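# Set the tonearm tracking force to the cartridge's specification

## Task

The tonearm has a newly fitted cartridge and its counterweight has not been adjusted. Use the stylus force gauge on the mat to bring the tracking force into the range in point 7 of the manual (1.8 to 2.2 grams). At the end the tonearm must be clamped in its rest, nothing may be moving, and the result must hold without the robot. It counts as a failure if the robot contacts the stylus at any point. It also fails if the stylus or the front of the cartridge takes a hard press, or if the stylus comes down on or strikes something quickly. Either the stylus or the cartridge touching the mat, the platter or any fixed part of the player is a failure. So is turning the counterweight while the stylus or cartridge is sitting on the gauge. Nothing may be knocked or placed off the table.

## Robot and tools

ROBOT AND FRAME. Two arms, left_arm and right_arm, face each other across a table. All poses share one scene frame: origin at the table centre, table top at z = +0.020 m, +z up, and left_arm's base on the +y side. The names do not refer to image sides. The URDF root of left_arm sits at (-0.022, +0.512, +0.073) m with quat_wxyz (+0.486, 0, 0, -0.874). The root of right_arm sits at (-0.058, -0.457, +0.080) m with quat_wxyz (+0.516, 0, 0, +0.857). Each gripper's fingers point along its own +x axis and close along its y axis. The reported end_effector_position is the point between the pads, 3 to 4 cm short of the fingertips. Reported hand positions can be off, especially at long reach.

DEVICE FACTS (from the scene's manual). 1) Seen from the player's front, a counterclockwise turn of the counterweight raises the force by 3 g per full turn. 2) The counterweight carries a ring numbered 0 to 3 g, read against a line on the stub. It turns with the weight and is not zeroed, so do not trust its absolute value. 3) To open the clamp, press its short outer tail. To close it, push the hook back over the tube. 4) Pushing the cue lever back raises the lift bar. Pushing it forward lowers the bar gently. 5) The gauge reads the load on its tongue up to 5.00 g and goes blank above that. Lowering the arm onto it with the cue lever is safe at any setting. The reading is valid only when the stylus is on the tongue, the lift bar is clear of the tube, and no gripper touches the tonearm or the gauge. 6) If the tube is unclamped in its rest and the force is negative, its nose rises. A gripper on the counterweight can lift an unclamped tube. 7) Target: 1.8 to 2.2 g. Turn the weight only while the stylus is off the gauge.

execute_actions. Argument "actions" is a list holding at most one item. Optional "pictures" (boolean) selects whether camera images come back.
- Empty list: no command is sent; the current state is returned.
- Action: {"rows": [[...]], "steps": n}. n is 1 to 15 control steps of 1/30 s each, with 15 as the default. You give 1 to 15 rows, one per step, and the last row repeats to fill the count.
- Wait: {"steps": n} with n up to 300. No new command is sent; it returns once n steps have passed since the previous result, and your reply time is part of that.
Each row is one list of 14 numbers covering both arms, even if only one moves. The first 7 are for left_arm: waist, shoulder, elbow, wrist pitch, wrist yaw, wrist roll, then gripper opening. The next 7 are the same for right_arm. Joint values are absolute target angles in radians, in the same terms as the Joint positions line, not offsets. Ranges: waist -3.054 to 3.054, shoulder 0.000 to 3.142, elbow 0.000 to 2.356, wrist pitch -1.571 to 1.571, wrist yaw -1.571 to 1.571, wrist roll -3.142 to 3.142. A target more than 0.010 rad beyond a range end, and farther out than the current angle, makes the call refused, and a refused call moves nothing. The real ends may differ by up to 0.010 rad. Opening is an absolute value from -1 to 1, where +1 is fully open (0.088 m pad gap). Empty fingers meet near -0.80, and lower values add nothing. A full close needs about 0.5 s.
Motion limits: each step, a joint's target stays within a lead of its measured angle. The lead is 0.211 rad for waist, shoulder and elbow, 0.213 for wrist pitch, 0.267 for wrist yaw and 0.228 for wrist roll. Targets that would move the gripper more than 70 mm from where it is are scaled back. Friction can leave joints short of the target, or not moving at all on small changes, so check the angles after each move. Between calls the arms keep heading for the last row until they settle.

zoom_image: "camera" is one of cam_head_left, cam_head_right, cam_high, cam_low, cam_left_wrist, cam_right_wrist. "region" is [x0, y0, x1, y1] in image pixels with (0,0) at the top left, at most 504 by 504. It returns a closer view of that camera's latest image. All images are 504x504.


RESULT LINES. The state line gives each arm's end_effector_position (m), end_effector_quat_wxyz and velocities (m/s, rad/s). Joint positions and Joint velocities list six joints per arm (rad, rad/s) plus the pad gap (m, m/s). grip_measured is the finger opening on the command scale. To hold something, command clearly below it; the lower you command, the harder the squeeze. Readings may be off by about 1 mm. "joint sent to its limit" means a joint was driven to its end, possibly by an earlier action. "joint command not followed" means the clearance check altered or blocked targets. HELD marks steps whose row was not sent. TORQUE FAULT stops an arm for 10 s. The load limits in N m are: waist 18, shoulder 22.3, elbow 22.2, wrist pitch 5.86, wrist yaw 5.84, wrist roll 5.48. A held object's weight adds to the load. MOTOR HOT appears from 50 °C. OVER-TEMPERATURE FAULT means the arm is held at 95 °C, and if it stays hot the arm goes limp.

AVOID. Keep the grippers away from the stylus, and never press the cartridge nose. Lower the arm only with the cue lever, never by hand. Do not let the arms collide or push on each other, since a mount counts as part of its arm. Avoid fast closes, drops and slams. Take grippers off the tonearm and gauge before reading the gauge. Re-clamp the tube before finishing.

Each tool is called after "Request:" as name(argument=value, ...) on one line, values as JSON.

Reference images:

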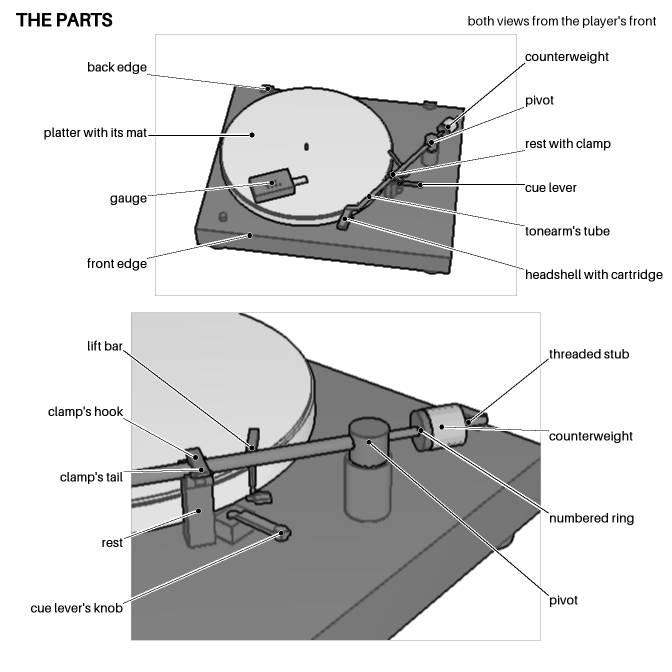

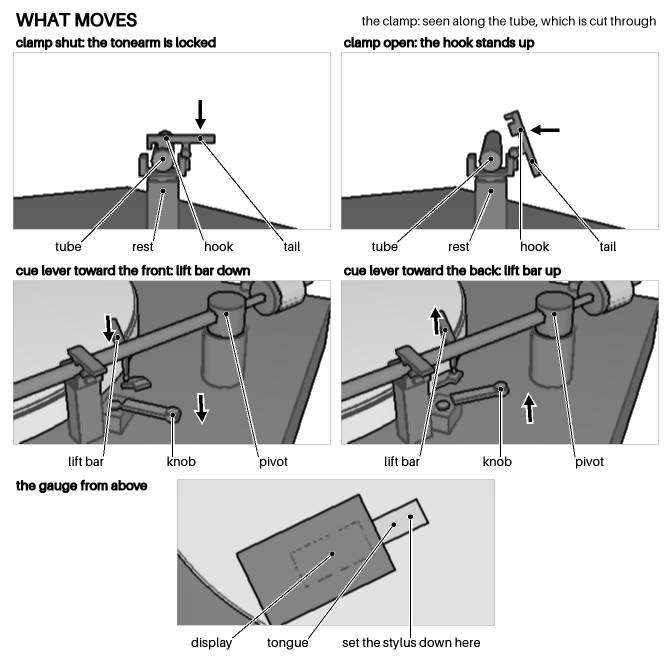

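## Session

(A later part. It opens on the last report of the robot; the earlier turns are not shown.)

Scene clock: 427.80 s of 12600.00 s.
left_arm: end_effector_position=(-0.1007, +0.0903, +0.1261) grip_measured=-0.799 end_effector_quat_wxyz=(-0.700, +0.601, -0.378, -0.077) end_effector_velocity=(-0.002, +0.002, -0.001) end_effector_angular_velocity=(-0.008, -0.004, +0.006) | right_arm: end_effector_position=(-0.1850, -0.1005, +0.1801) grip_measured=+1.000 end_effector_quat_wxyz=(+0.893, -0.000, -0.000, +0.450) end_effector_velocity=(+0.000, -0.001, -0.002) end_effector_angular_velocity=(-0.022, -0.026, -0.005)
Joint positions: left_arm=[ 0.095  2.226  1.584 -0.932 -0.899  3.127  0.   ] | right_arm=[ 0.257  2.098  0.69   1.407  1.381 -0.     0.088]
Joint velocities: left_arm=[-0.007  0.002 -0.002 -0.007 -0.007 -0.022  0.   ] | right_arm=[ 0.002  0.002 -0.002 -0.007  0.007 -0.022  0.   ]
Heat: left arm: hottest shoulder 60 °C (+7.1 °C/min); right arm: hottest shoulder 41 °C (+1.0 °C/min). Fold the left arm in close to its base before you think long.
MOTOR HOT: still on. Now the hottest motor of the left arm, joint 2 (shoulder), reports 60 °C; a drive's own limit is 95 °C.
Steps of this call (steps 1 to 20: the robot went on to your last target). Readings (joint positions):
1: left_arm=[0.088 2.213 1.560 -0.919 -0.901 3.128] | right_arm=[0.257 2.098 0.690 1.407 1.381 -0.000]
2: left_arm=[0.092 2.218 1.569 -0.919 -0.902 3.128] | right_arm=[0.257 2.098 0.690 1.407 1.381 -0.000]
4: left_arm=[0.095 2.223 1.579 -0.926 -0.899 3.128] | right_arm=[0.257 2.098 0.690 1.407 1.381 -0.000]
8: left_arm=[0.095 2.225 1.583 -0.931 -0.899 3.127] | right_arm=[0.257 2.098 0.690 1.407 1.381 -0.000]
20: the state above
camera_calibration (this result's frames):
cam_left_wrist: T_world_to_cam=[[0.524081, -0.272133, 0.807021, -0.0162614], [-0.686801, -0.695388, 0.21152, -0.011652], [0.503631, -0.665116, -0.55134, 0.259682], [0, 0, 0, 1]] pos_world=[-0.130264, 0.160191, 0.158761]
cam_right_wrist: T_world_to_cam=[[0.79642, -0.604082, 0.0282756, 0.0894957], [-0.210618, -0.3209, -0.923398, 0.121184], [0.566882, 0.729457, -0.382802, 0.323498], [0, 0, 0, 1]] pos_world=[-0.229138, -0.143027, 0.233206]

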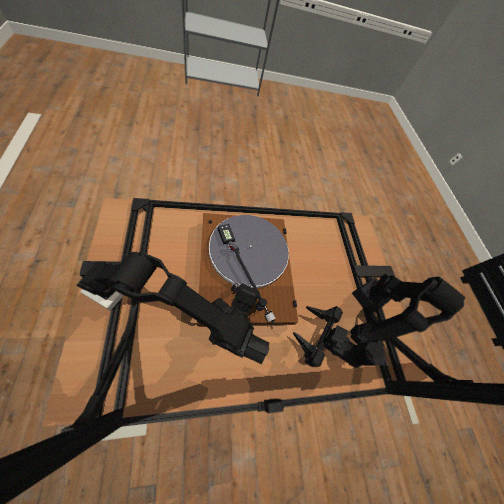

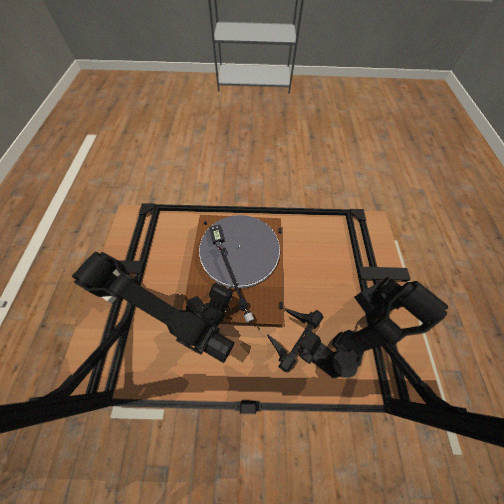

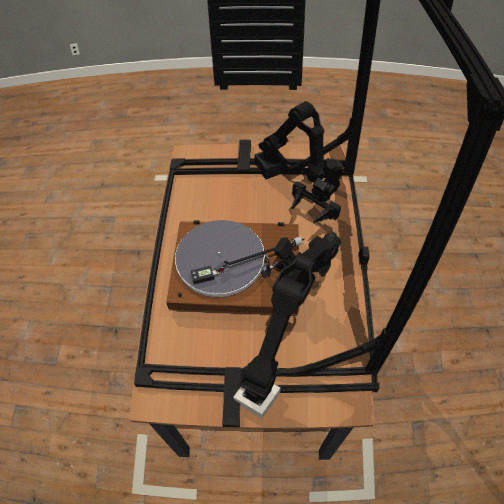

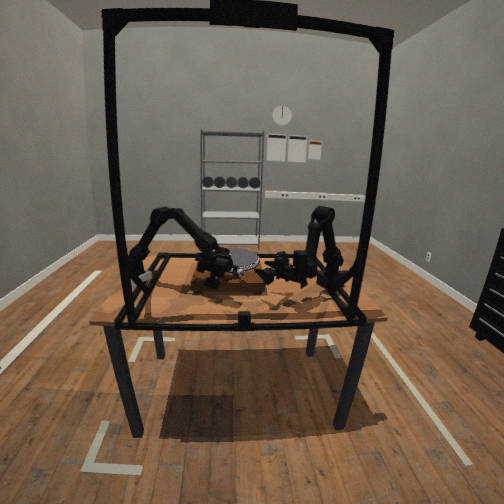

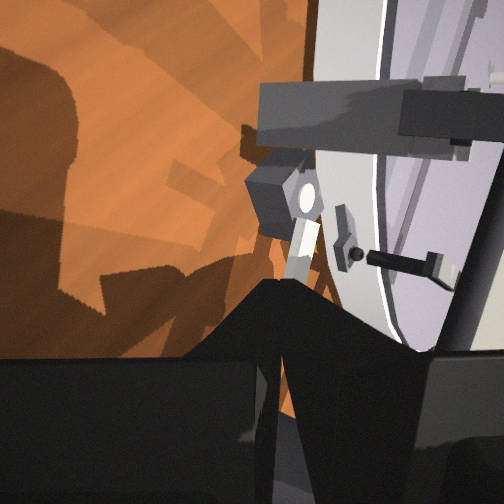

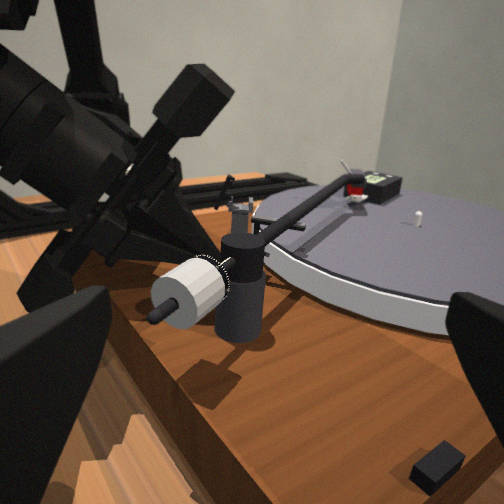

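Request:
execute_actions(actions=[{"rows":[[0.085,2.2,1.54,-0.91,-0.9,3.13,-0.85,0.258,2.099,0.691,1.408,1.38,0,1],[0.075,2.18,1.51,-0.90,-0.9,3.13,-0.85,0.258,2.099,0.691,1.408,1.38,0,1],[0.065,2.16,1.49,-0.90,-0.9,3.13,-0.85,0.258,2.099,0.691,1.408,1.38,0,1],[0.06,2.14,1.51,-0.94,-0.9,3.13,-0.85,0.258,2.099,0.691,1.408,1.38,0,1],[0.06,2.12,1.54,-0.99,-0.9,3.13,-0.85,0.258,2.099,0.691,1.408,1.38,0,1],[0.06,2.09,1.59,-1.07,-0.9,3.13,-0.85,0.258,2.099,0.691,1.408,1.38,0,1],[0.06,2.06,1.65,-1.16,-0.9,3.13,-0.85,0.258,2.099,0.691,1.408,1.38,0,1],[0.06,2.03,1.72,-1.26,-0.9,3.13,-0.85,0.258,2.099,0.691,1.408,1.38,0,1],[0.06,2.0,1.80,-1.37,-0.9,3.0,-0.85,0.258,2.099,0.691,1.408,1.38,0,1],[0.06,1.97,1.88,-1.48,-0.8,2.8,-0.85,0.258,2.099,0.691,1.408,1.38,0,1],[0.06,1.95,1.92,-1.54,-0.6,2.5,-0.85,0.258,2.099,0.691,1.408,1.38,0,1]],"steps":15}], pictures=false)

Request:
execute_actions(actions=[{"rows":[[0.4,1.97,1.95,-1.55,-0.2,1.272,-0.2,0.258,2.099,0.691,1.408,1.38,0,1]],"steps":12}], pictures=false)

Request:
execute_actions(actions=[{"rows":[[0.694,2.1,2.1,-1.565,0,1.272,-0.2,0.258,2.099,0.691,1.408,1.38,0,1]],"steps":12}], pictures=false)

Request:
execute_actions(actions=[{"rows":[[0.694,2.17,2.17,-1.565,0,1.272,-0.2,0.258,2.099,0.691,1.408,1.38,0,1],[0.694,2.17,2.17,-1.565,0,1.272,-0.2,0.258,2.099,0.691,1.408,1.38,0,1],[0.694,2.17,2.17,-1.565,0,1.272,-0.2,0.258,2.099,0.691,1.408,1.38,0,1],[0.694,2.239,2.195,-1.525,0,1.272,-0.2,0.258,2.099,0.691,1.408,1.38,0,1]],"steps":15}])

Scene clock: 441.40 s of 12600.00 s.
left_arm: end_effector_position=(-0.1221, +0.1332, +0.2662) grip_measured=-0.799 end_effector_quat_wxyz=(-0.566, +0.666, -0.430, -0.227) end_effector_velocity=(+0.030, +0.225, +0.369) end_effector_angular_velocity=(-0.714, +1.156, +1.515) | right_arm: end_effector_position=(-0.1850, -0.1005, +0.1801) grip_measured=+1.000 end_effector_quat_wxyz=(+0.893, -0.000, -0.000, +0.450) end_effector_velocity=(+0.000, +0.001, -0.000) end_effector_angular_velocity=(-0.017, -0.017, +0.005)
Joint positions: left_arm=[ 0.061  1.976  1.868 -1.427 -0.661  2.768  0.   ] | right_arm=[ 0.257  2.098  0.69   1.407  1.381 -0.     0.088]
Joint velocities: left_arm=[-0.017 -0.672  0.755 -1.458  0.623 -1.971  0.   ] | right_arm=[-0.002 -0.007 -0.002 -0.022 -0.007 -0.007  0.   ]
Heat: left arm: hottest shoulder 58 °C (+3.0 °C/min); right arm: hottest shoulder 41 °C (+1.0 °C/min). Fold the left arm in close to its base before you think long.
MOTOR HOT: still on. Now the hottest motor of the left arm, joint 2 (shoulder), reports 58 °C; a drive's own limit is 95 °C.
Steps of this call (steps 1 to 15: the robot went on to your last target; steps 16 to 90: nothing new was sent; then 10.10 s passed at rest; steps 91 to 105: all 15 steps of this action). Readings (joint positions):
91: left_arm=[0.094 2.224 1.579 -0.928 -0.900 3.127] | right_arm=[0.257 2.098 0.690 1.407 1.381 -0.000]
92: left_arm=[0.093 2.217 1.566 -0.915 -0.902 3.127] | right_arm=[0.257 2.098 0.690 1.407 1.381 -0.000]
94: left_arm=[0.084 2.196 1.535 -0.918 -0.901 3.128] | right_arm=[0.257 2.098 0.690 1.407 1.381 -0.000]
98: left_arm=[0.064 2.139 1.581 -1.082 -0.895 3.129] | right_arm=[0.257 2.098 0.690 1.407 1.381 -0.000]
105: the state above

Scene clock: 441.80 s of 12600.00 s.
left_arm: end_effector_position=(-0.0458, +0.1436, +0.2577) grip_measured=-0.208 end_effector_quat_wxyz=(-0.206, +0.750, -0.182, -0.602) end_effector_velocity=(-0.064, +0.007, +0.002) end_effector_angular_velocity=(-0.392, +0.187, +1.808) | right_arm: end_effector_position=(-0.1851, -0.1006, +0.1801) grip_measured=+1.000 end_effector_quat_wxyz=(+0.893, -0.000, -0.000, +0.450) end_effector_velocity=(-0.003, +0.001, -0.002) end_effector_angular_velocity=(-0.022, -0.026, +0.024)
Joint positions: left_arm=[ 0.408  1.97   1.939 -1.547 -0.211  1.98   0.029] | right_arm=[ 0.258  2.098  0.69   1.407  1.381 -0.     0.088]
Joint velocities: left_arm=[-0.12  -0.002  0.022 -0.022  0.139 -1.971  0.004] | right_arm=[ 0.002  0.002 -0.002 -0.007 -0.022 -0.022  0.   ]
Heat: left arm: hottest shoulder 58 °C (+3.0 °C/min); right arm: hottest shoulder 41 °C (+1.0 °C/min). Fold the left arm in close to its base before you think long.
MOTOR HOT: still on. Now the hottest motor of the left arm, joint 2 (shoulder), reports 58 °C; a drive's own limit is 95 °C.
Steps of this call (steps 1 to 12: all 12 steps of this action). Readings (joint positions):
1: left_arm=[0.077 1.960 1.894 -1.469 -0.586 2.703] | right_arm=[0.257 2.098 0.690 1.407 1.381 -0.000]
2: left_arm=[0.117 1.950 1.916 -1.491 -0.501 2.637] | right_arm=[0.257 2.098 0.690 1.407 1.381 -0.000]
4: left_arm=[0.232 1.948 1.937 -1.516 -0.358 2.505] | right_arm=[0.257 2.098 0.690 1.407 1.381 -0.000]
8: left_arm=[0.400 1.968 1.939 -1.541 -0.246 2.240] | right_arm=[0.258 2.098 0.690 1.407 1.381 -0.000]
12: the state above

Scene clock: 442.20 s of 12600.00 s.
left_arm: end_effector_position=(+0.0376, +0.1191, +0.2436) grip_measured=-0.200 end_effector_quat_wxyz=(+0.140, +0.695, +0.143, -0.691) end_effector_velocity=(-0.072, -0.025, +0.016) end_effector_angular_velocity=(-0.087, +0.051, +0.328) | right_arm: end_effector_position=(-0.1851, -0.1006, +0.1801) grip_measured=+1.000 end_effector_quat_wxyz=(+0.893, -0.000, -0.000, +0.450) end_effector_velocity=(-0.001, +0.002, -0.000) end_effector_angular_velocity=(-0.010, -0.011, +0.020)
Joint positions: left_arm=[ 0.706  2.098  2.086 -1.563 -0.006  1.318  0.029] | right_arm=[ 0.258  2.098  0.69   1.407  1.381 -0.     0.088]
Joint velocities: left_arm=[-0.164  0.007  0.076  0.007  0.066 -0.491  0.   ] | right_arm=[-0.002 -0.002 -0.002 -0.007 -0.022 -0.007  0.   ]
Heat: left arm: hottest shoulder 58 °C (+3.0 °C/min); right arm: hottest shoulder 41 °C (+1.0 °C/min). Fold the left arm in close to its base before you think long.
MOTOR HOT: still on. Now the hottest motor of the left arm, joint 2 (shoulder), reports 58 °C; a drive's own limit is 95 °C.
Steps of this call (steps 1 to 12: all 12 steps of this action). Readings (joint positions):
1: left_arm=[0.420 1.991 1.971 -1.568 -0.147 1.915] | right_arm=[0.258 2.098 0.690 1.407 1.381 -0.000]
2: left_arm=[0.456 2.015 2.011 -1.563 -0.093 1.848] | right_arm=[0.258 2.098 0.690 1.407 1.381 -0.000]
4: left_arm=[0.556 2.055 2.058 -1.549 -0.049 1.719] | right_arm=[0.258 2.098 0.690 1.407 1.381 -0.000]
8: left_arm=[0.704 2.095 2.077 -1.561 -0.022 1.455] | right_arm=[0.258 2.098 0.690 1.407 1.381 -0.000]
12: the state above

Scene clock: 442.70 s of 12600.00 s.
left_arm: end_effector_position=(+0.0360, +0.0873, +0.2114) grip_measured=-0.200 end_effector_quat_wxyz=(+0.146, +0.692, +0.156, -0.690) end_effector_velocity=(+0.000, -0.016, +0.015) end_effector_angular_velocity=(-0.086, -0.004, +0.005) | right_arm: end_effector_position=(-0.1851, -0.1006, +0.1801) grip_measured=+1.000 end_effector_quat_wxyz=(+0.893, -0.000, -0.000, +0.450) end_effector_velocity=(-0.001, +0.002, +0.001) end_effector_angular_velocity=(+0.010, +0.011, +0.020)
Joint positions: left_arm=[ 0.693  2.24   2.183 -1.527 -0.002  1.277  0.029] | right_arm=[ 0.258  2.098  0.69   1.407  1.381 -0.     0.088]
Joint velocities: left_arm=[-0.002  0.002  0.066  0.022  0.007 -0.007 -0.   ] | right_arm=[-0.002 -0.002 -0.002  0.007 -0.022  0.007  0.   ]
Heat: left arm: hottest shoulder 58 °C (+3.0 °C/min); right arm: hottest shoulder 41 °C (+1.0 °C/min). Fold the left arm in close to its base before you think long.
MOTOR HOT: still on. Now the hottest motor of the left arm, joint 2 (shoulder), reports 58 °C; a drive's own limit is 95 °C.
Steps of this call (steps 1 to 15: all 15 steps of this action). Readings (joint positions):
1: left_arm=[0.701 2.107 2.103 -1.571 -0.004 1.306] | right_arm=[0.258 2.098 0.690 1.407 1.381 -0.000]
2: left_arm=[0.697 2.119 2.123 -1.567 -0.003 1.297] | right_arm=[0.258 2.098 0.690 1.407 1.381 -0.000]
4: left_arm=[0.693 2.149 2.152 -1.561 -0.002 1.287] | right_arm=[0.258 2.098 0.690 1.407 1.381 -0.000]
8: left_arm=[0.693 2.213 2.179 -1.532 -0.002 1.279] | right_arm=[0.258 2.098 0.690 1.407 1.381 -0.000]
15: the state above
camera_calibration (this result's frames):
cam_left_wrist: T_world_to_cam=[[-0.39667, 0.916423, 0.0531236, -0.0687919], [0.857718, 0.349397, 0.37715, -0.119715], [0.327068, 0.195169, -0.924627, 0.246015], [0, 0, 0, 1]] pos_world=[-0.00506985, 0.0568559, 0.276277]
cam_right_wrist: T_world_to_cam=[[0.79665, -0.603779, 0.0282756, 0.0896479], [-0.210496, -0.32098, -0.923398, 0.121154], [0.566604, 0.729673, -0.382802, 0.32358], [0, 0, 0, 1]] pos_world=[-0.229257, -0.143092, 0.233206]

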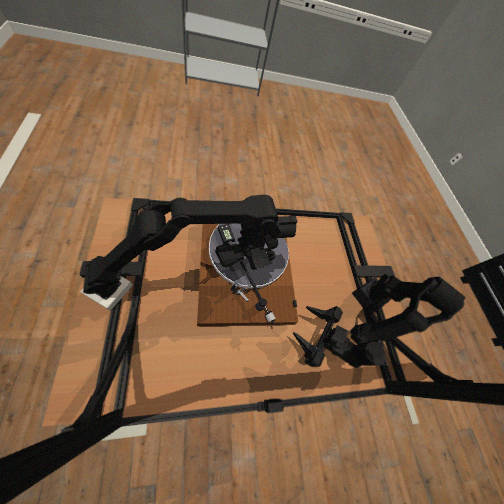

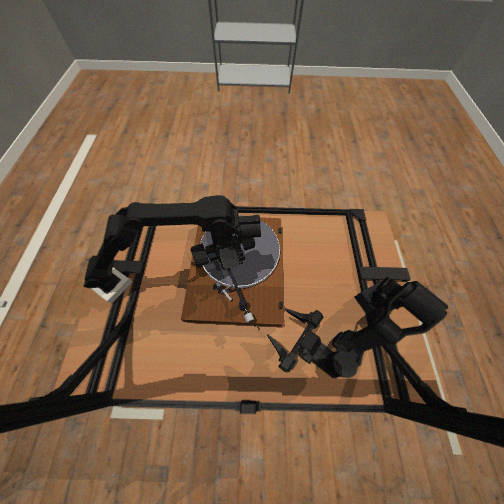

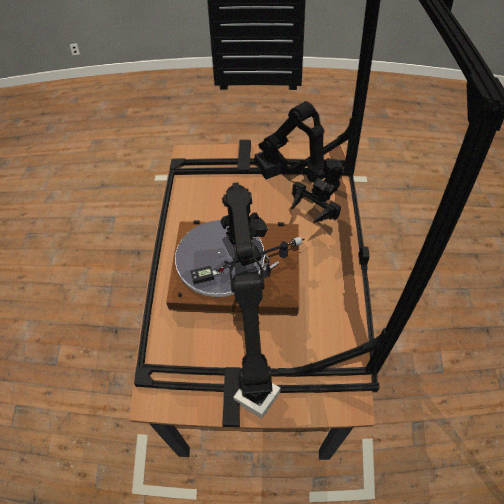

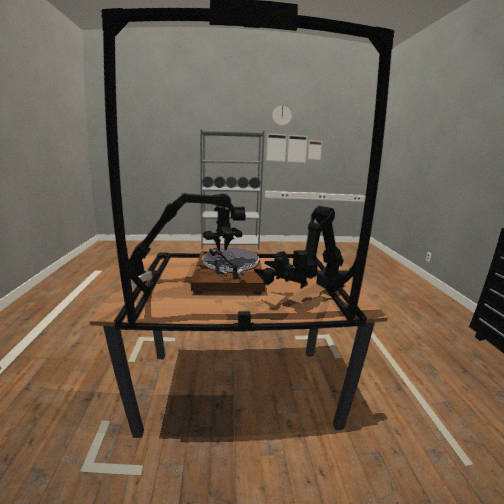

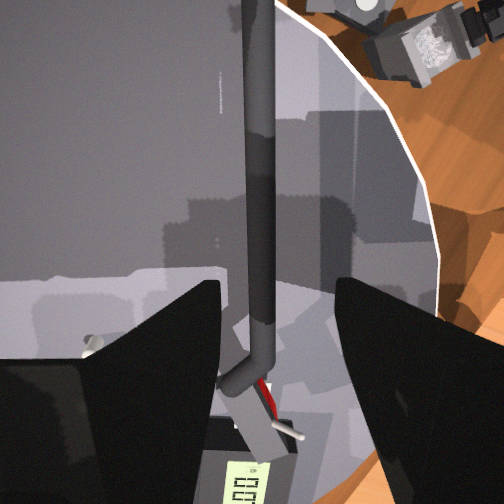

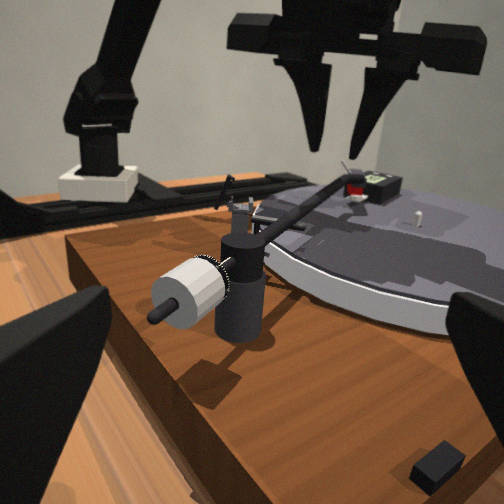

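Descend to the grasp pose.

Request:
execute_actions(actions=[{"rows":[[0.694,2.236,2.17,-1.505,0,1.272,-0.2,0.258,2.099,0.691,1.408,1.38,0,1],[0.694,2.233,2.148,-1.485,0,1.272,-0.2,0.258,2.099,0.691,1.408,1.38,0,1],[0.694,2.23,2.126,-1.465,0,1.272,-0.2,0.258,2.099,0.691,1.408,1.38,0,1],[0.694,2.227,2.104,-1.445,0,1.272,-0.2,0.258,2.099,0.691,1.408,1.38,0,1],[0.694,2.224,2.082,-1.425,0,1.272,-0.2,0.258,2.099,0.691,1.408,1.38,0,1],[0.694,2.221,2.06,-1.405,0,1.272,-0.2,0.258,2.099,0.691,1.408,1.38,0,1],[0.694,2.218,2.038,-1.385,0,1.272,-0.2,0.258,2.099,0.691,1.408,1.38,0,1],[0.694,2.215,2.016,-1.368,0,1.272,-0.2,0.258,2.099,0.691,1.408,1.38,0,1],[0.694,2.212,1.996,-1.352,0,1.272,-0.2,0.258,2.099,0.691,1.408,1.38,0,1]],"steps":15}])

Scene clock: 447.20 s of 12600.00 s.
left_arm: end_effector_position=(+0.0364, +0.0844, +0.1714) grip_measured=-0.200 end_effector_quat_wxyz=(+0.147, +0.692, +0.155, -0.690) end_effector_velocity=(+0.002, -0.012, +0.016) end_effector_angular_velocity=(-0.098, -0.021, +0.005) | right_arm: end_effector_position=(-0.1851, -0.1006, +0.1800) grip_measured=+1.000 end_effector_quat_wxyz=(+0.893, -0.000, -0.000, +0.450) end_effector_velocity=(+0.002, -0.001, -0.000) end_effector_angular_velocity=(-0.010, -0.011, -0.010)
Joint positions: left_arm=[ 0.693  2.231  2.008 -1.359 -0.002  1.276  0.029] | right_arm=[ 0.258  2.098  0.69   1.407  1.381 -0.     0.088]
Joint velocities: left_arm=[-0.002 -0.046 -0.012  0.066 -0.007 -0.007 -0.   ] | right_arm=[-0.002 -0.002 -0.002 -0.007  0.007 -0.007  0.   ]
Heat: left arm: hottest shoulder 58 °C (+3.0 °C/min); right arm: hottest shoulder 41 °C (+1.0 °C/min). Fold the left arm in close to its base before you think long.
MOTOR HOT: still on. Now the hottest motor of the left arm, joint 2 (shoulder), reports 58 °C; a drive's own limit is 95 °C.
Steps of this call (steps 1 to 15: the robot went on to your last target; steps 16 to 90: nothing new was sent; then 1.00 s passed at rest; steps 91 to 105: all 15 steps of this action). Readings (joint positions):
91: left_arm=[0.693 2.240 2.185 -1.524 -0.002 1.276] | right_arm=[0.258 2.098 0.690 1.407 1.381 -0.000]
92: left_arm=[0.693 2.240 2.181 -1.512 -0.002 1.276] | right_arm=[0.258 2.098 0.690 1.407 1.381 -0.000]
94: left_arm=[0.693 2.237 2.158 -1.482 -0.002 1.276] | right_arm=[0.258 2.098 0.690 1.407 1.381 -0.000]
98: left_arm=[0.693 2.233 2.079 -1.413 -0.002 1.276] | right_arm=[0.258 2.098 0.690 1.407 1.381 -0.000]
105: the state above
camera_calibration (this result's frames):
cam_left_wrist: T_world_to_cam=[[-0.397391, 0.916276, 0.0501848, -0.0633856], [0.857291, 0.35119, 0.376455, -0.104006], [0.327312, 0.192623, -0.925075, 0.209774], [0, 0, 0, 1]] pos_world=[-0.00468749, 0.0541972, 0.236391]
cam_right_wrist: T_world_to_cam=[[0.796643, -0.603771, 0.0286509, 0.0895818], [-0.210257, -0.321239, -0.923362, 0.12105], [0.566703, 0.729566, -0.38286, 0.323551], [0, 0, 0, 1]] pos_world=[-0.22927, -0.143079, 0.233081]

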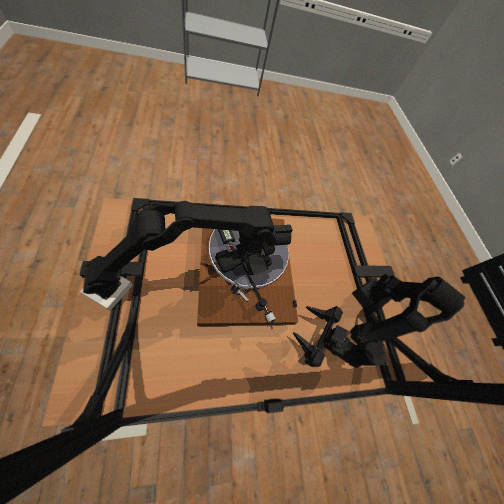

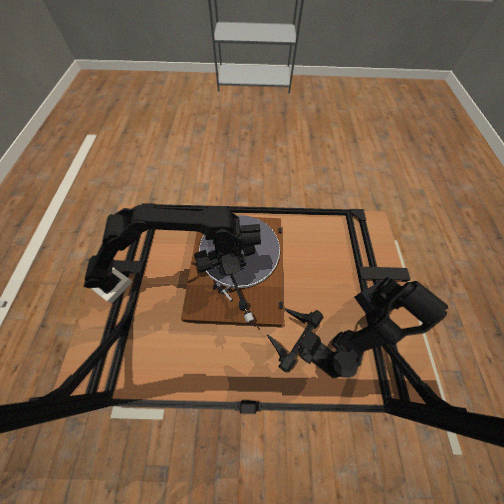

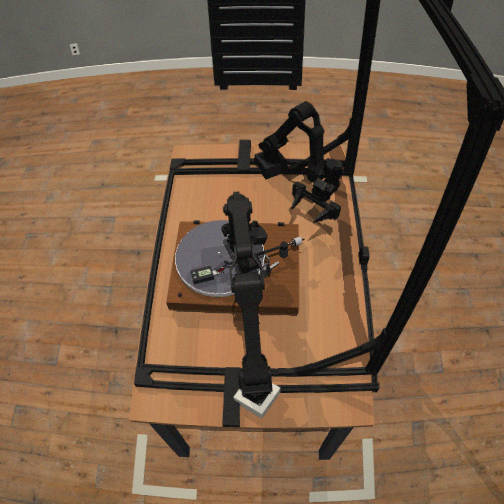

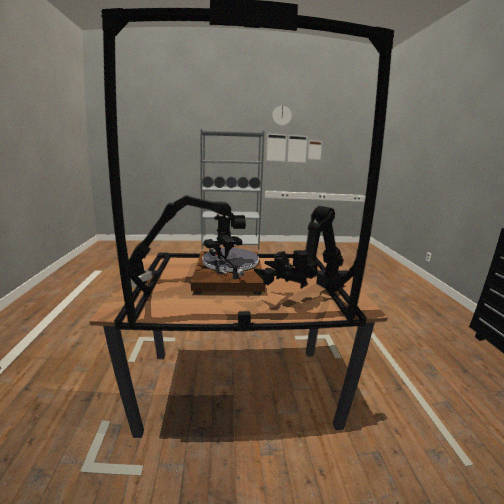

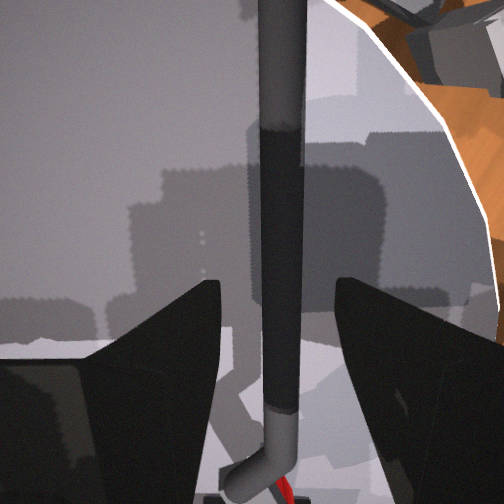

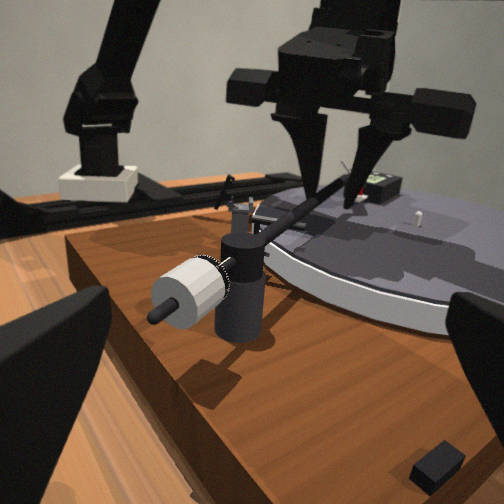

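Request:
execute_actions(actions=[{"rows":[[0.693,2.228,2.005,-1.355,0,1.276,-0.3,0.258,2.099,0.691,1.408,1.38,0,1],[0.693,2.228,2.005,-1.355,0,1.276,-0.4,0.258,2.099,0.691,1.408,1.38,0,1],[0.693,2.228,2.005,-1.355,0,1.276,-0.47,0.258,2.099,0.691,1.408,1.38,0,1],[0.693,2.228,2.005,-1.355,0,1.276,-0.52,0.258,2.099,0.691,1.408,1.38,0,1],[0.693,2.228,2.005,-1.355,0,1.276,-0.56,0.258,2.099,0.691,1.408,1.38,0,1],[0.693,2.228,2.005,-1.355,0,1.276,-0.59,0.258,2.099,0.691,1.408,1.38,0,1],[0.693,2.228,2.005,-1.355,0,1.276,-0.62,0.258,2.099,0.691,1.408,1.38,0,1],[0.693,2.228,2.005,-1.355,0,1.276,-0.65,0.258,2.099,0.691,1.408,1.38,0,1],[0.693,2.228,2.005,-1.355,0,1.276,-0.68,0.258,2.099,0.691,1.408,1.38,0,1],[0.693,2.228,2.005,-1.355,0,1.276,-0.70,0.258,2.099,0.691,1.408,1.38,0,1]],"steps":15}], pictures=false)

Scene clock: 453.00 s of 12600.00 s.
left_arm: end_effector_position=(+0.0365, +0.0839, +0.1732) grip_measured=-0.624 end_effector_quat_wxyz=(+0.150, +0.691, +0.152, -0.690) end_effector_velocity=(-0.003, +0.005, -0.002) end_effector_angular_velocity=(+0.026, +0.011, -0.010) | right_arm: end_effector_position=(-0.1851, -0.1006, +0.1800) grip_measured=+1.000 end_effector_quat_wxyz=(+0.893, -0.000, -0.000, +0.450) end_effector_velocity=(-0.003, +0.003, -0.002) end_effector_angular_velocity=(-0.021, -0.021, +0.034)
Joint positions: left_arm=[ 0.693  2.225  2.005 -1.354 -0.002  1.276  0.008] | right_arm=[ 0.258  2.098  0.69   1.407  1.381 -0.     0.088]
Joint velocities: left_arm=[-0.002  0.002 -0.002 -0.022  0.007  0.007 -0.   ] | right_arm=[-0.002 -0.002 -0.002 -0.022 -0.037 -0.007  0.   ]
Heat: left arm: hottest shoulder 60 °C (+4.0 °C/min); right arm: hottest shoulder 41 °C (+1.0 °C/min). Fold the left arm in close to its base before you think long.
MOTOR HOT: still on. Now the hottest motor of the left arm, joint 2 (shoulder), reports 60 °C; a drive's own limit is 95 °C.
Steps of this call (steps 1 to 15: the robot went on to your last target; steps 16 to 90: nothing new was sent; then 2.30 s passed at rest; steps 91 to 105: all 15 steps of this action). Readings (joint positions):
91: left_arm=[0.693 2.225 2.005 -1.354 -0.002 1.276] | right_arm=[0.258 2.098 0.690 1.407 1.381 -0.000]
92: left_arm=[0.693 2.225 2.005 -1.354 -0.002 1.276] | right_arm=[0.258 2.098 0.690 1.407 1.381 -0.000]
94: left_arm=[0.693 2.225 2.005 -1.354 -0.002 1.276] | right_arm=[0.258 2.098 0.690 1.407 1.381 -0.000]
98: left_arm=[0.693 2.225 2.005 -1.354 -0.002 1.276] | right_arm=[0.258 2.098 0.690 1.407 1.381 -0.000]
105: the state above

Request:
execute_actions(actions=[{"rows":[[0.692,2.222,2.01,-1.358,0,1.274,-0.7,0.258,2.099,0.691,1.408,1.38,0,1],[0.692,2.22,2.015,-1.362,0,1.274,-0.7,0.258,2.099,0.691,1.408,1.38,0,1],[0.692,2.218,2.02,-1.366,0,1.274,-0.7,0.258,2.099,0.691,1.408,1.38,0,1],[0.692,2.216,2.025,-1.37,0,1.274,-0.7,0.258,2.099,0.691,1.408,1.38,0,1],[0.692,2.214,2.03,-1.374,0,1.274,-0.7,0.258,2.099,0.691,1.408,1.38,0,1],[0.692,2.212,2.035,-1.378,0,1.274,-0.7,0.258,2.099,0.691,1.408,1.38,0,1],[0.692,2.21,2.04,-1.382,0,1.274,-0.7,0.258,2.099,0.691,1.408,1.38,0,1],[0.692,2.208,2.044,-1.386,0,1.274,-0.7,0.258,2.099,0.691,1.408,1.38,0,1]],"steps":13}], pictures=false)

Request:
execute_actions(actions=[{"rows":[[0.689,2.2,2.02,-1.382,0,1.256,-0.7,0.258,2.099,0.691,1.408,1.38,0,1],[0.688,2.191,2.005,-1.377,0,1.241,-0.7,0.258,2.099,0.691,1.408,1.38,0,1],[0.686,2.182,1.99,-1.371,0,1.227,-0.7,0.258,2.099,0.691,1.408,1.38,0,1],[0.684,2.172,1.975,-1.366,0,1.213,-0.7,0.258,2.099,0.691,1.408,1.38,0,1],[0.682,2.163,1.96,-1.36,0,1.199,-0.7,0.258,2.099,0.691,1.408,1.38,0,1],[0.68,2.154,1.945,-1.355,0,1.185,-0.7,0.258,2.099,0.691,1.408,1.38,0,1],[0.677,2.145,1.931,-1.35,0,1.167,-0.7,0.258,2.099,0.691,1.408,1.38,0,1],[0.675,2.136,1.916,-1.345,0,1.149,-0.7,0.258,2.099,0.691,1.408,1.38,0,1],[0.672,2.127,1.902,-1.34,0,1.132,-0.7,0.258,2.099,0.691,1.408,1.38,0,1],[0.669,2.118,1.888,-1.335,0,1.114,-0.7,0.258,2.099,0.691,1.408,1.38,0,1],[0.667,2.109,1.873,-1.33,0,1.096,-0.7,0.258,2.099,0.691,1.408,1.38,0,1],[0.664,2.1,1.859,-1.325,0,1.078,-0.7,0.258,2.099,0.691,1.408,1.38,0,1],[0.661,2.091,1.845,-1.32,0,1.061,-0.7,0.258,2.099,0.691,1.408,1.38,0,1],[0.658,2.082,1.83,-1.315,0,1.043,-0.7,0.258,2.099,0.691,1.408,1.38,0,1],[0.656,2.073,1.816,-1.31,0,1.025,-0.7,0.258,2.099,0.691,1.408,1.38,0,1]],"steps":15}], pictures=false)

Request:
execute_actions(actions=[{"rows":[[0.653,2.065,1.804,-1.306,0,1.007,-0.7,0.258,2.099,0.691,1.408,1.38,0,1],[0.65,2.057,1.792,-1.301,0,0.988,-0.7,0.258,2.099,0.691,1.408,1.38,0,1],[0.647,2.049,1.78,-1.297,0,0.97,-0.7,0.258,2.099,0.691,1.408,1.38,0,1],[0.644,2.041,1.768,-1.292,0,0.952,-0.7,0.258,2.099,0.691,1.408,1.38,0,1],[0.641,2.032,1.755,-1.288,0,0.933,-0.7,0.258,2.099,0.691,1.408,1.38,0,1],[0.637,2.024,1.743,-1.283,0,0.915,-0.7,0.258,2.099,0.691,1.408,1.38,0,1],[0.634,2.016,1.731,-1.279,0,0.897,-0.7,0.258,2.099,0.691,1.408,1.38,0,1],[0.631,2.008,1.719,-1.274,0,0.878,-0.7,0.258,2.099,0.691,1.408,1.38,0,1],[0.628,2.0,1.707,-1.27,0,0.86,-0.7,0.258,2.099,0.691,1.408,1.38,0,1],[0.624,1.994,1.698,-1.268,0,0.841,-0.7,0.258,2.099,0.691,1.408,1.38,0,1],[0.619,1.988,1.69,-1.265,0,0.822,-0.7,0.258,2.099,0.691,1.408,1.38,0,1],[0.615,1.983,1.682,-1.263,0,0.803,-0.7,0.258,2.099,0.691,1.408,1.38,0,1],[0.611,1.977,1.673,-1.26,0,0.784,-0.7,0.258,2.099,0.691,1.408,1.38,0,1],[0.606,1.971,1.665,-1.258,0,0.765,-0.7,0.258,2.099,0.691,1.408,1.38,0,1],[0.602,1.965,1.657,-1.255,0,0.746,-0.7,0.258,2.099,0.691,1.408,1.38,0,1]],"steps":15}], pictures=false)

Request:
execute_actions(actions=[{"rows":[[0.598,1.96,1.649,-1.253,0,0.727,-0.7,0.258,2.099,0.691,1.408,1.38,0,1],[0.593,1.954,1.64,-1.25,0,0.708,-0.7,0.258,2.099,0.691,1.408,1.38,0,1],[0.589,1.948,1.632,-1.248,0,0.689,-0.7,0.258,2.099,0.691,1.408,1.38,0,1],[0.585,1.942,1.624,-1.245,0,0.67,-0.7,0.258,2.099,0.691,1.408,1.38,0,1],[0.58,1.937,1.616,-1.243,0,0.651,-0.7,0.258,2.099,0.691,1.408,1.38,0,1],[0.576,1.931,1.608,-1.241,0,0.633,-0.7,0.258,2.099,0.691,1.408,1.38,0,1]],"steps":15}])

Scene clock: 476.23 s of 12600.00 s.
left_arm: end_effector_position=(+0.0355, +0.0851, +0.1782) grip_measured=-0.624 end_effector_quat_wxyz=(+0.149, +0.692, +0.155, -0.689) end_effector_velocity=(+0.002, +0.002, +0.005) end_effector_angular_velocity=(+0.005, -0.022, +0.005) | right_arm: end_effector_position=(-0.1851, -0.1006, +0.1800) grip_measured=+1.000 end_effector_quat_wxyz=(+0.893, -0.000, -0.000, +0.450) end_effector_velocity=(+0.003, +0.000, -0.001) end_effector_angular_velocity=(-0.022, -0.026, +0.000)
Joint positions: left_arm=[ 0.69   2.225  2.026 -1.38  -0.003  1.272  0.008] | right_arm=[ 0.258  2.098  0.69   1.407  1.381 -0.     0.088]
Joint velocities: left_arm=[-0.002 -0.002  0.017 -0.022 -0.022 -0.007 -0.   ] | right_arm=[-0.007 -0.002 -0.007 -0.007 -0.007 -0.022  0.   ]
Heat: left arm: hottest shoulder 60 °C (-1.0 °C/min); right arm: hottest shoulder 41 °C (+1.0 °C/min). Fold the left arm in close to its base before you think long.
MOTOR HOT: still on. Now the hottest motor of the left arm, joint 2 (shoulder), reports 60 °C; a drive's own limit is 95 °C.
Steps of this call (steps 1 to 15: the robot went on to your last target; steps 16 to 90: nothing new was sent; then 19.80 s passed at rest; steps 91 to 103: all 13 steps of this action). Readings (joint positions):
91: left_arm=[0.693 2.225 2.005 -1.354 -0.002 1.276] | right_arm=[0.258 2.098 0.690 1.407 1.381 -0.000]
92: left_arm=[0.693 2.225 2.005 -1.355 -0.002 1.276] | right_arm=[0.258 2.098 0.690 1.407 1.381 -0.000]
94: left_arm=[0.693 2.225 2.007 -1.356 -0.001 1.276] | right_arm=[0.258 2.098 0.690 1.407 1.381 -0.000]
98: left_arm=[0.691 2.225 2.018 -1.370 -0.002 1.273] | right_arm=[0.258 2.098 0.690 1.407 1.381 -0.000]
103: the state above

Scene clock: 476.73 s of 12600.00 s.
left_arm: end_effector_position=(+0.0222, +0.1077, +0.1791) grip_measured=-0.624 end_effector_quat_wxyz=(+0.209, +0.676, +0.217, -0.672) end_effector_velocity=(-0.038, +0.056, +0.002) end_effector_angular_velocity=(-0.012, -0.015, +0.454) | right_arm: end_effector_position=(-0.1851, -0.1006, +0.1800) grip_measured=+1.000 end_effector_quat_wxyz=(+0.893, -0.000, -0.000, +0.450) end_effector_velocity=(+0.002, -0.001, -0.002) end_effector_angular_velocity=(-0.012, -0.009, -0.010)
Joint positions: left_arm=[ 0.665  2.117  1.857 -1.323 -0.003  1.068  0.008] | right_arm=[ 0.258  2.098  0.69   1.407  1.381 -0.     0.088]
Joint velocities: left_arm=[-0.081 -0.276 -0.418  0.154 -0.007 -0.535 -0.   ] | right_arm=[-0.002 -0.002 -0.002 -0.022  0.007  0.007  0.   ]
Heat: left arm: hottest shoulder 60 °C (-1.0 °C/min); right arm: hottest shoulder 41 °C (+1.0 °C/min). Fold the left arm in close to its base before you think long.
MOTOR HOT: still on. Now the hottest motor of the left arm, joint 2 (shoulder), reports 60 °C; a drive's own limit is 95 °C.
Steps of this call (steps 1 to 15: all 15 steps of this action). Readings (joint positions):
1: left_arm=[0.690 2.225 2.026 -1.380 -0.003 1.271] | right_arm=[0.258 2.098 0.690 1.407 1.381 -0.000]
2: left_arm=[0.690 2.224 2.024 -1.381 -0.003 1.265] | right_arm=[0.258 2.098 0.690 1.407 1.381 -0.000]
4: left_arm=[0.688 2.213 2.007 -1.376 -0.003 1.244] | right_arm=[0.258 2.098 0.690 1.407 1.381 -0.000]
8: left_arm=[0.682 2.180 1.955 -1.357 -0.003 1.188] | right_arm=[0.258 2.098 0.690 1.407 1.381 -0.000]
15: the state above

Scene clock: 477.23 s of 12600.00 s.
left_arm: end_effector_position=(-0.0004, +0.1328, +0.1790) grip_measured=-0.624 end_effector_quat_wxyz=(+0.284, +0.648, +0.290, -0.645) end_effector_velocity=(-0.051, +0.048, +0.002) end_effector_angular_velocity=(+0.012, -0.012, +0.479) | right_arm: end_effector_position=(-0.1851, -0.1006, +0.1800) grip_measured=+1.000 end_effector_quat_wxyz=(+0.893, -0.000, -0.000, +0.450) end_effector_velocity=(-0.000, +0.001, -0.002) end_effector_angular_velocity=(-0.029, -0.033, +0.005)
Joint positions: left_arm=[ 0.614  2.001  1.684 -1.262 -0.001  0.792  0.008] | right_arm=[ 0.258  2.098  0.69   1.407  1.381 -0.     0.088]
Joint velocities: left_arm=[-0.129 -0.193 -0.271  0.066 -0.007 -0.608 -0.   ] | right_arm=[-0.002  0.002  0.002 -0.022 -0.007 -0.022  0.   ]
Heat: left arm: hottest shoulder 60 °C (-1.0 °C/min); right arm: hottest shoulder 41 °C (+0.0 °C/min). Fold the left arm in close to its base before you think long.
MOTOR HOT: still on. Now the hottest motor of the left arm, joint 2 (shoulder), reports 60 °C; a drive's own limit is 95 °C.
Steps of this call (steps 1 to 15: all 15 steps of this action). Readings (joint positions):
1: left_arm=[0.662 2.109 1.843 -1.318 -0.003 1.050] | right_arm=[0.258 2.098 0.690 1.407 1.381 -0.000]
2: left_arm=[0.659 2.100 1.830 -1.313 -0.003 1.032] | right_arm=[0.258 2.098 0.690 1.407 1.381 -0.000]
4: left_arm=[0.653 2.083 1.805 -1.304 -0.003 0.996] | right_arm=[0.258 2.098 0.690 1.407 1.381 -0.000]
8: left_arm=[0.640 2.050 1.755 -1.285 -0.002 0.923] | right_arm=[0.258 2.098 0.690 1.407 1.381 -0.000]
15: the state above

Scene clock: 477.73 s of 12600.00 s.
left_arm: end_effector_position=(-0.0144, +0.1440, +0.1794) grip_measured=-0.624 end_effector_quat_wxyz=(+0.324, +0.629, +0.327, -0.627) end_effector_velocity=(+0.000, +0.005, +0.001) end_effector_angular_velocity=(+0.007, -0.007, +0.034) | right_arm: end_effector_position=(-0.1851, -0.1006, +0.1800) grip_measured=+1.000 end_effector_quat_wxyz=(+0.893, -0.000, -0.000, +0.450) end_effector_velocity=(+0.002, -0.001, -0.000) end_effector_angular_velocity=(-0.001, +0.001, -0.010)
Joint positions: left_arm=[ 0.578  1.952  1.616 -1.24  -0.001  0.637  0.008] | right_arm=[ 0.258  2.098  0.69   1.407  1.381 -0.     0.088]
Joint velocities: left_arm=[-0.002 -0.012 -0.012 -0.007 -0.007 -0.037  0.   ] | right_arm=[-0.002 -0.002 -0.002 -0.007  0.007  0.007  0.   ]
Heat: left arm: hottest shoulder 61 °C (+0.0 °C/min); right arm: hottest shoulder 41 °C (+0.0 °C/min). Fold the left arm in close to its base before you think long.
MOTOR HOT: still on. Now the hottest motor of the left arm, joint 2 (shoulder), reports 61 °C; a drive's own limit is 95 °C.
Steps of this call (steps 1 to 15: all 15 steps of this action). Readings (joint positions):
1: left_arm=[0.610 1.995 1.676 -1.260 -0.001 0.774] | right_arm=[0.258 2.098 0.690 1.407 1.381 -0.000]
2: left_arm=[0.606 1.989 1.668 -1.257 -0.001 0.755] | right_arm=[0.258 2.098 0.690 1.407 1.381 -0.000]
4: left_arm=[0.597 1.977 1.651 -1.252 -0.001 0.718] | right_arm=[0.258 2.098 0.690 1.407 1.381 -0.000]
8: left_arm=[0.582 1.958 1.624 -1.244 -0.001 0.654] | right_arm=[0.258 2.098 0.690 1.407 1.381 -0.000]
15: the state above
camera_calibration (this result's frames):
cam_left_wrist: T_world_to_cam=[[-0.803135, 0.594278, 0.0425115, -0.0966635], [0.563709, 0.734845, 0.37714, -0.144], [0.192887, 0.326859, -0.92518, 0.201066], [0, 0, 0, 1]] pos_world=[-0.0352425, 0.0975428, 0.24444]
cam_right_wrist: T_world_to_cam=[[0.796643, -0.603771, 0.0286509, 0.0895818], [-0.210257, -0.321239, -0.923362, 0.12105], [0.566703, 0.729566, -0.38286, 0.323551], [0, 0, 0, 1]] pos_world=[-0.22927, -0.143079, 0.233081]

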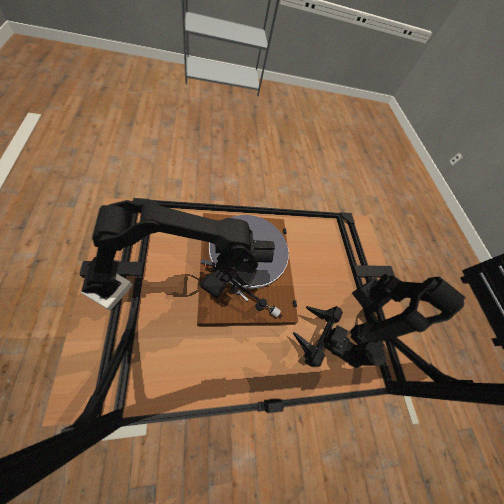

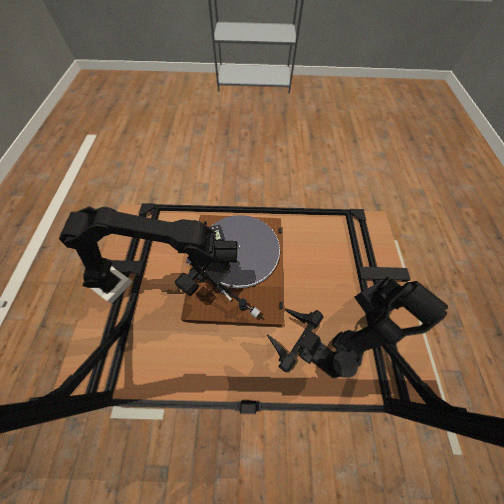

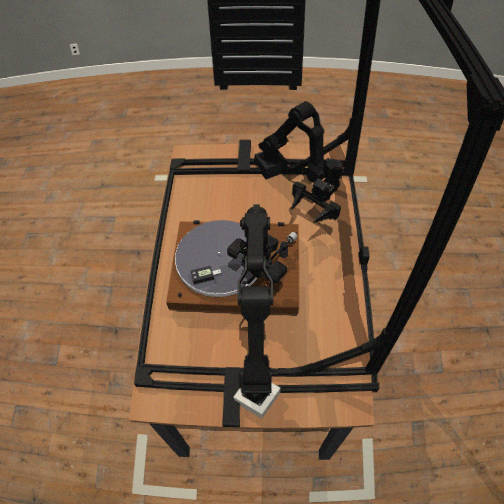

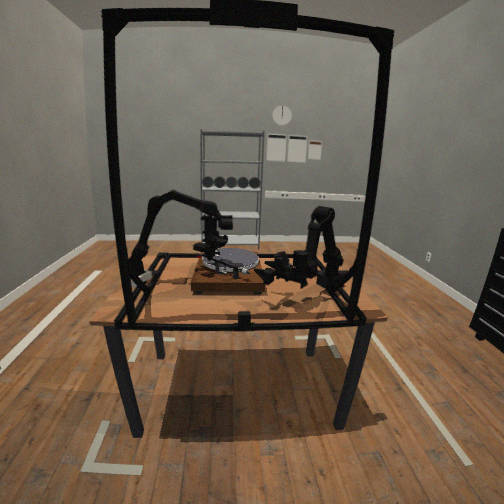

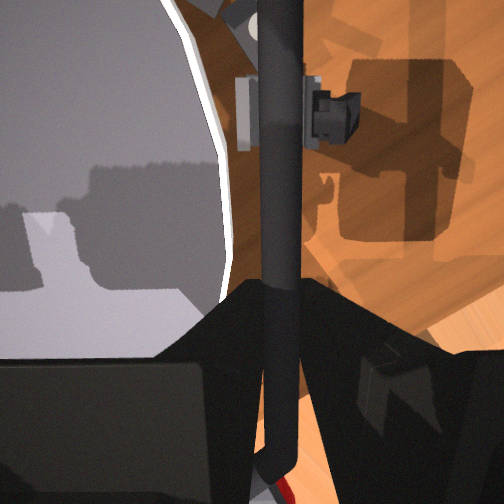

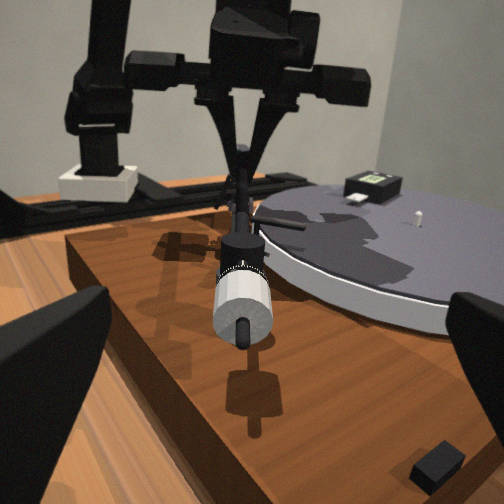

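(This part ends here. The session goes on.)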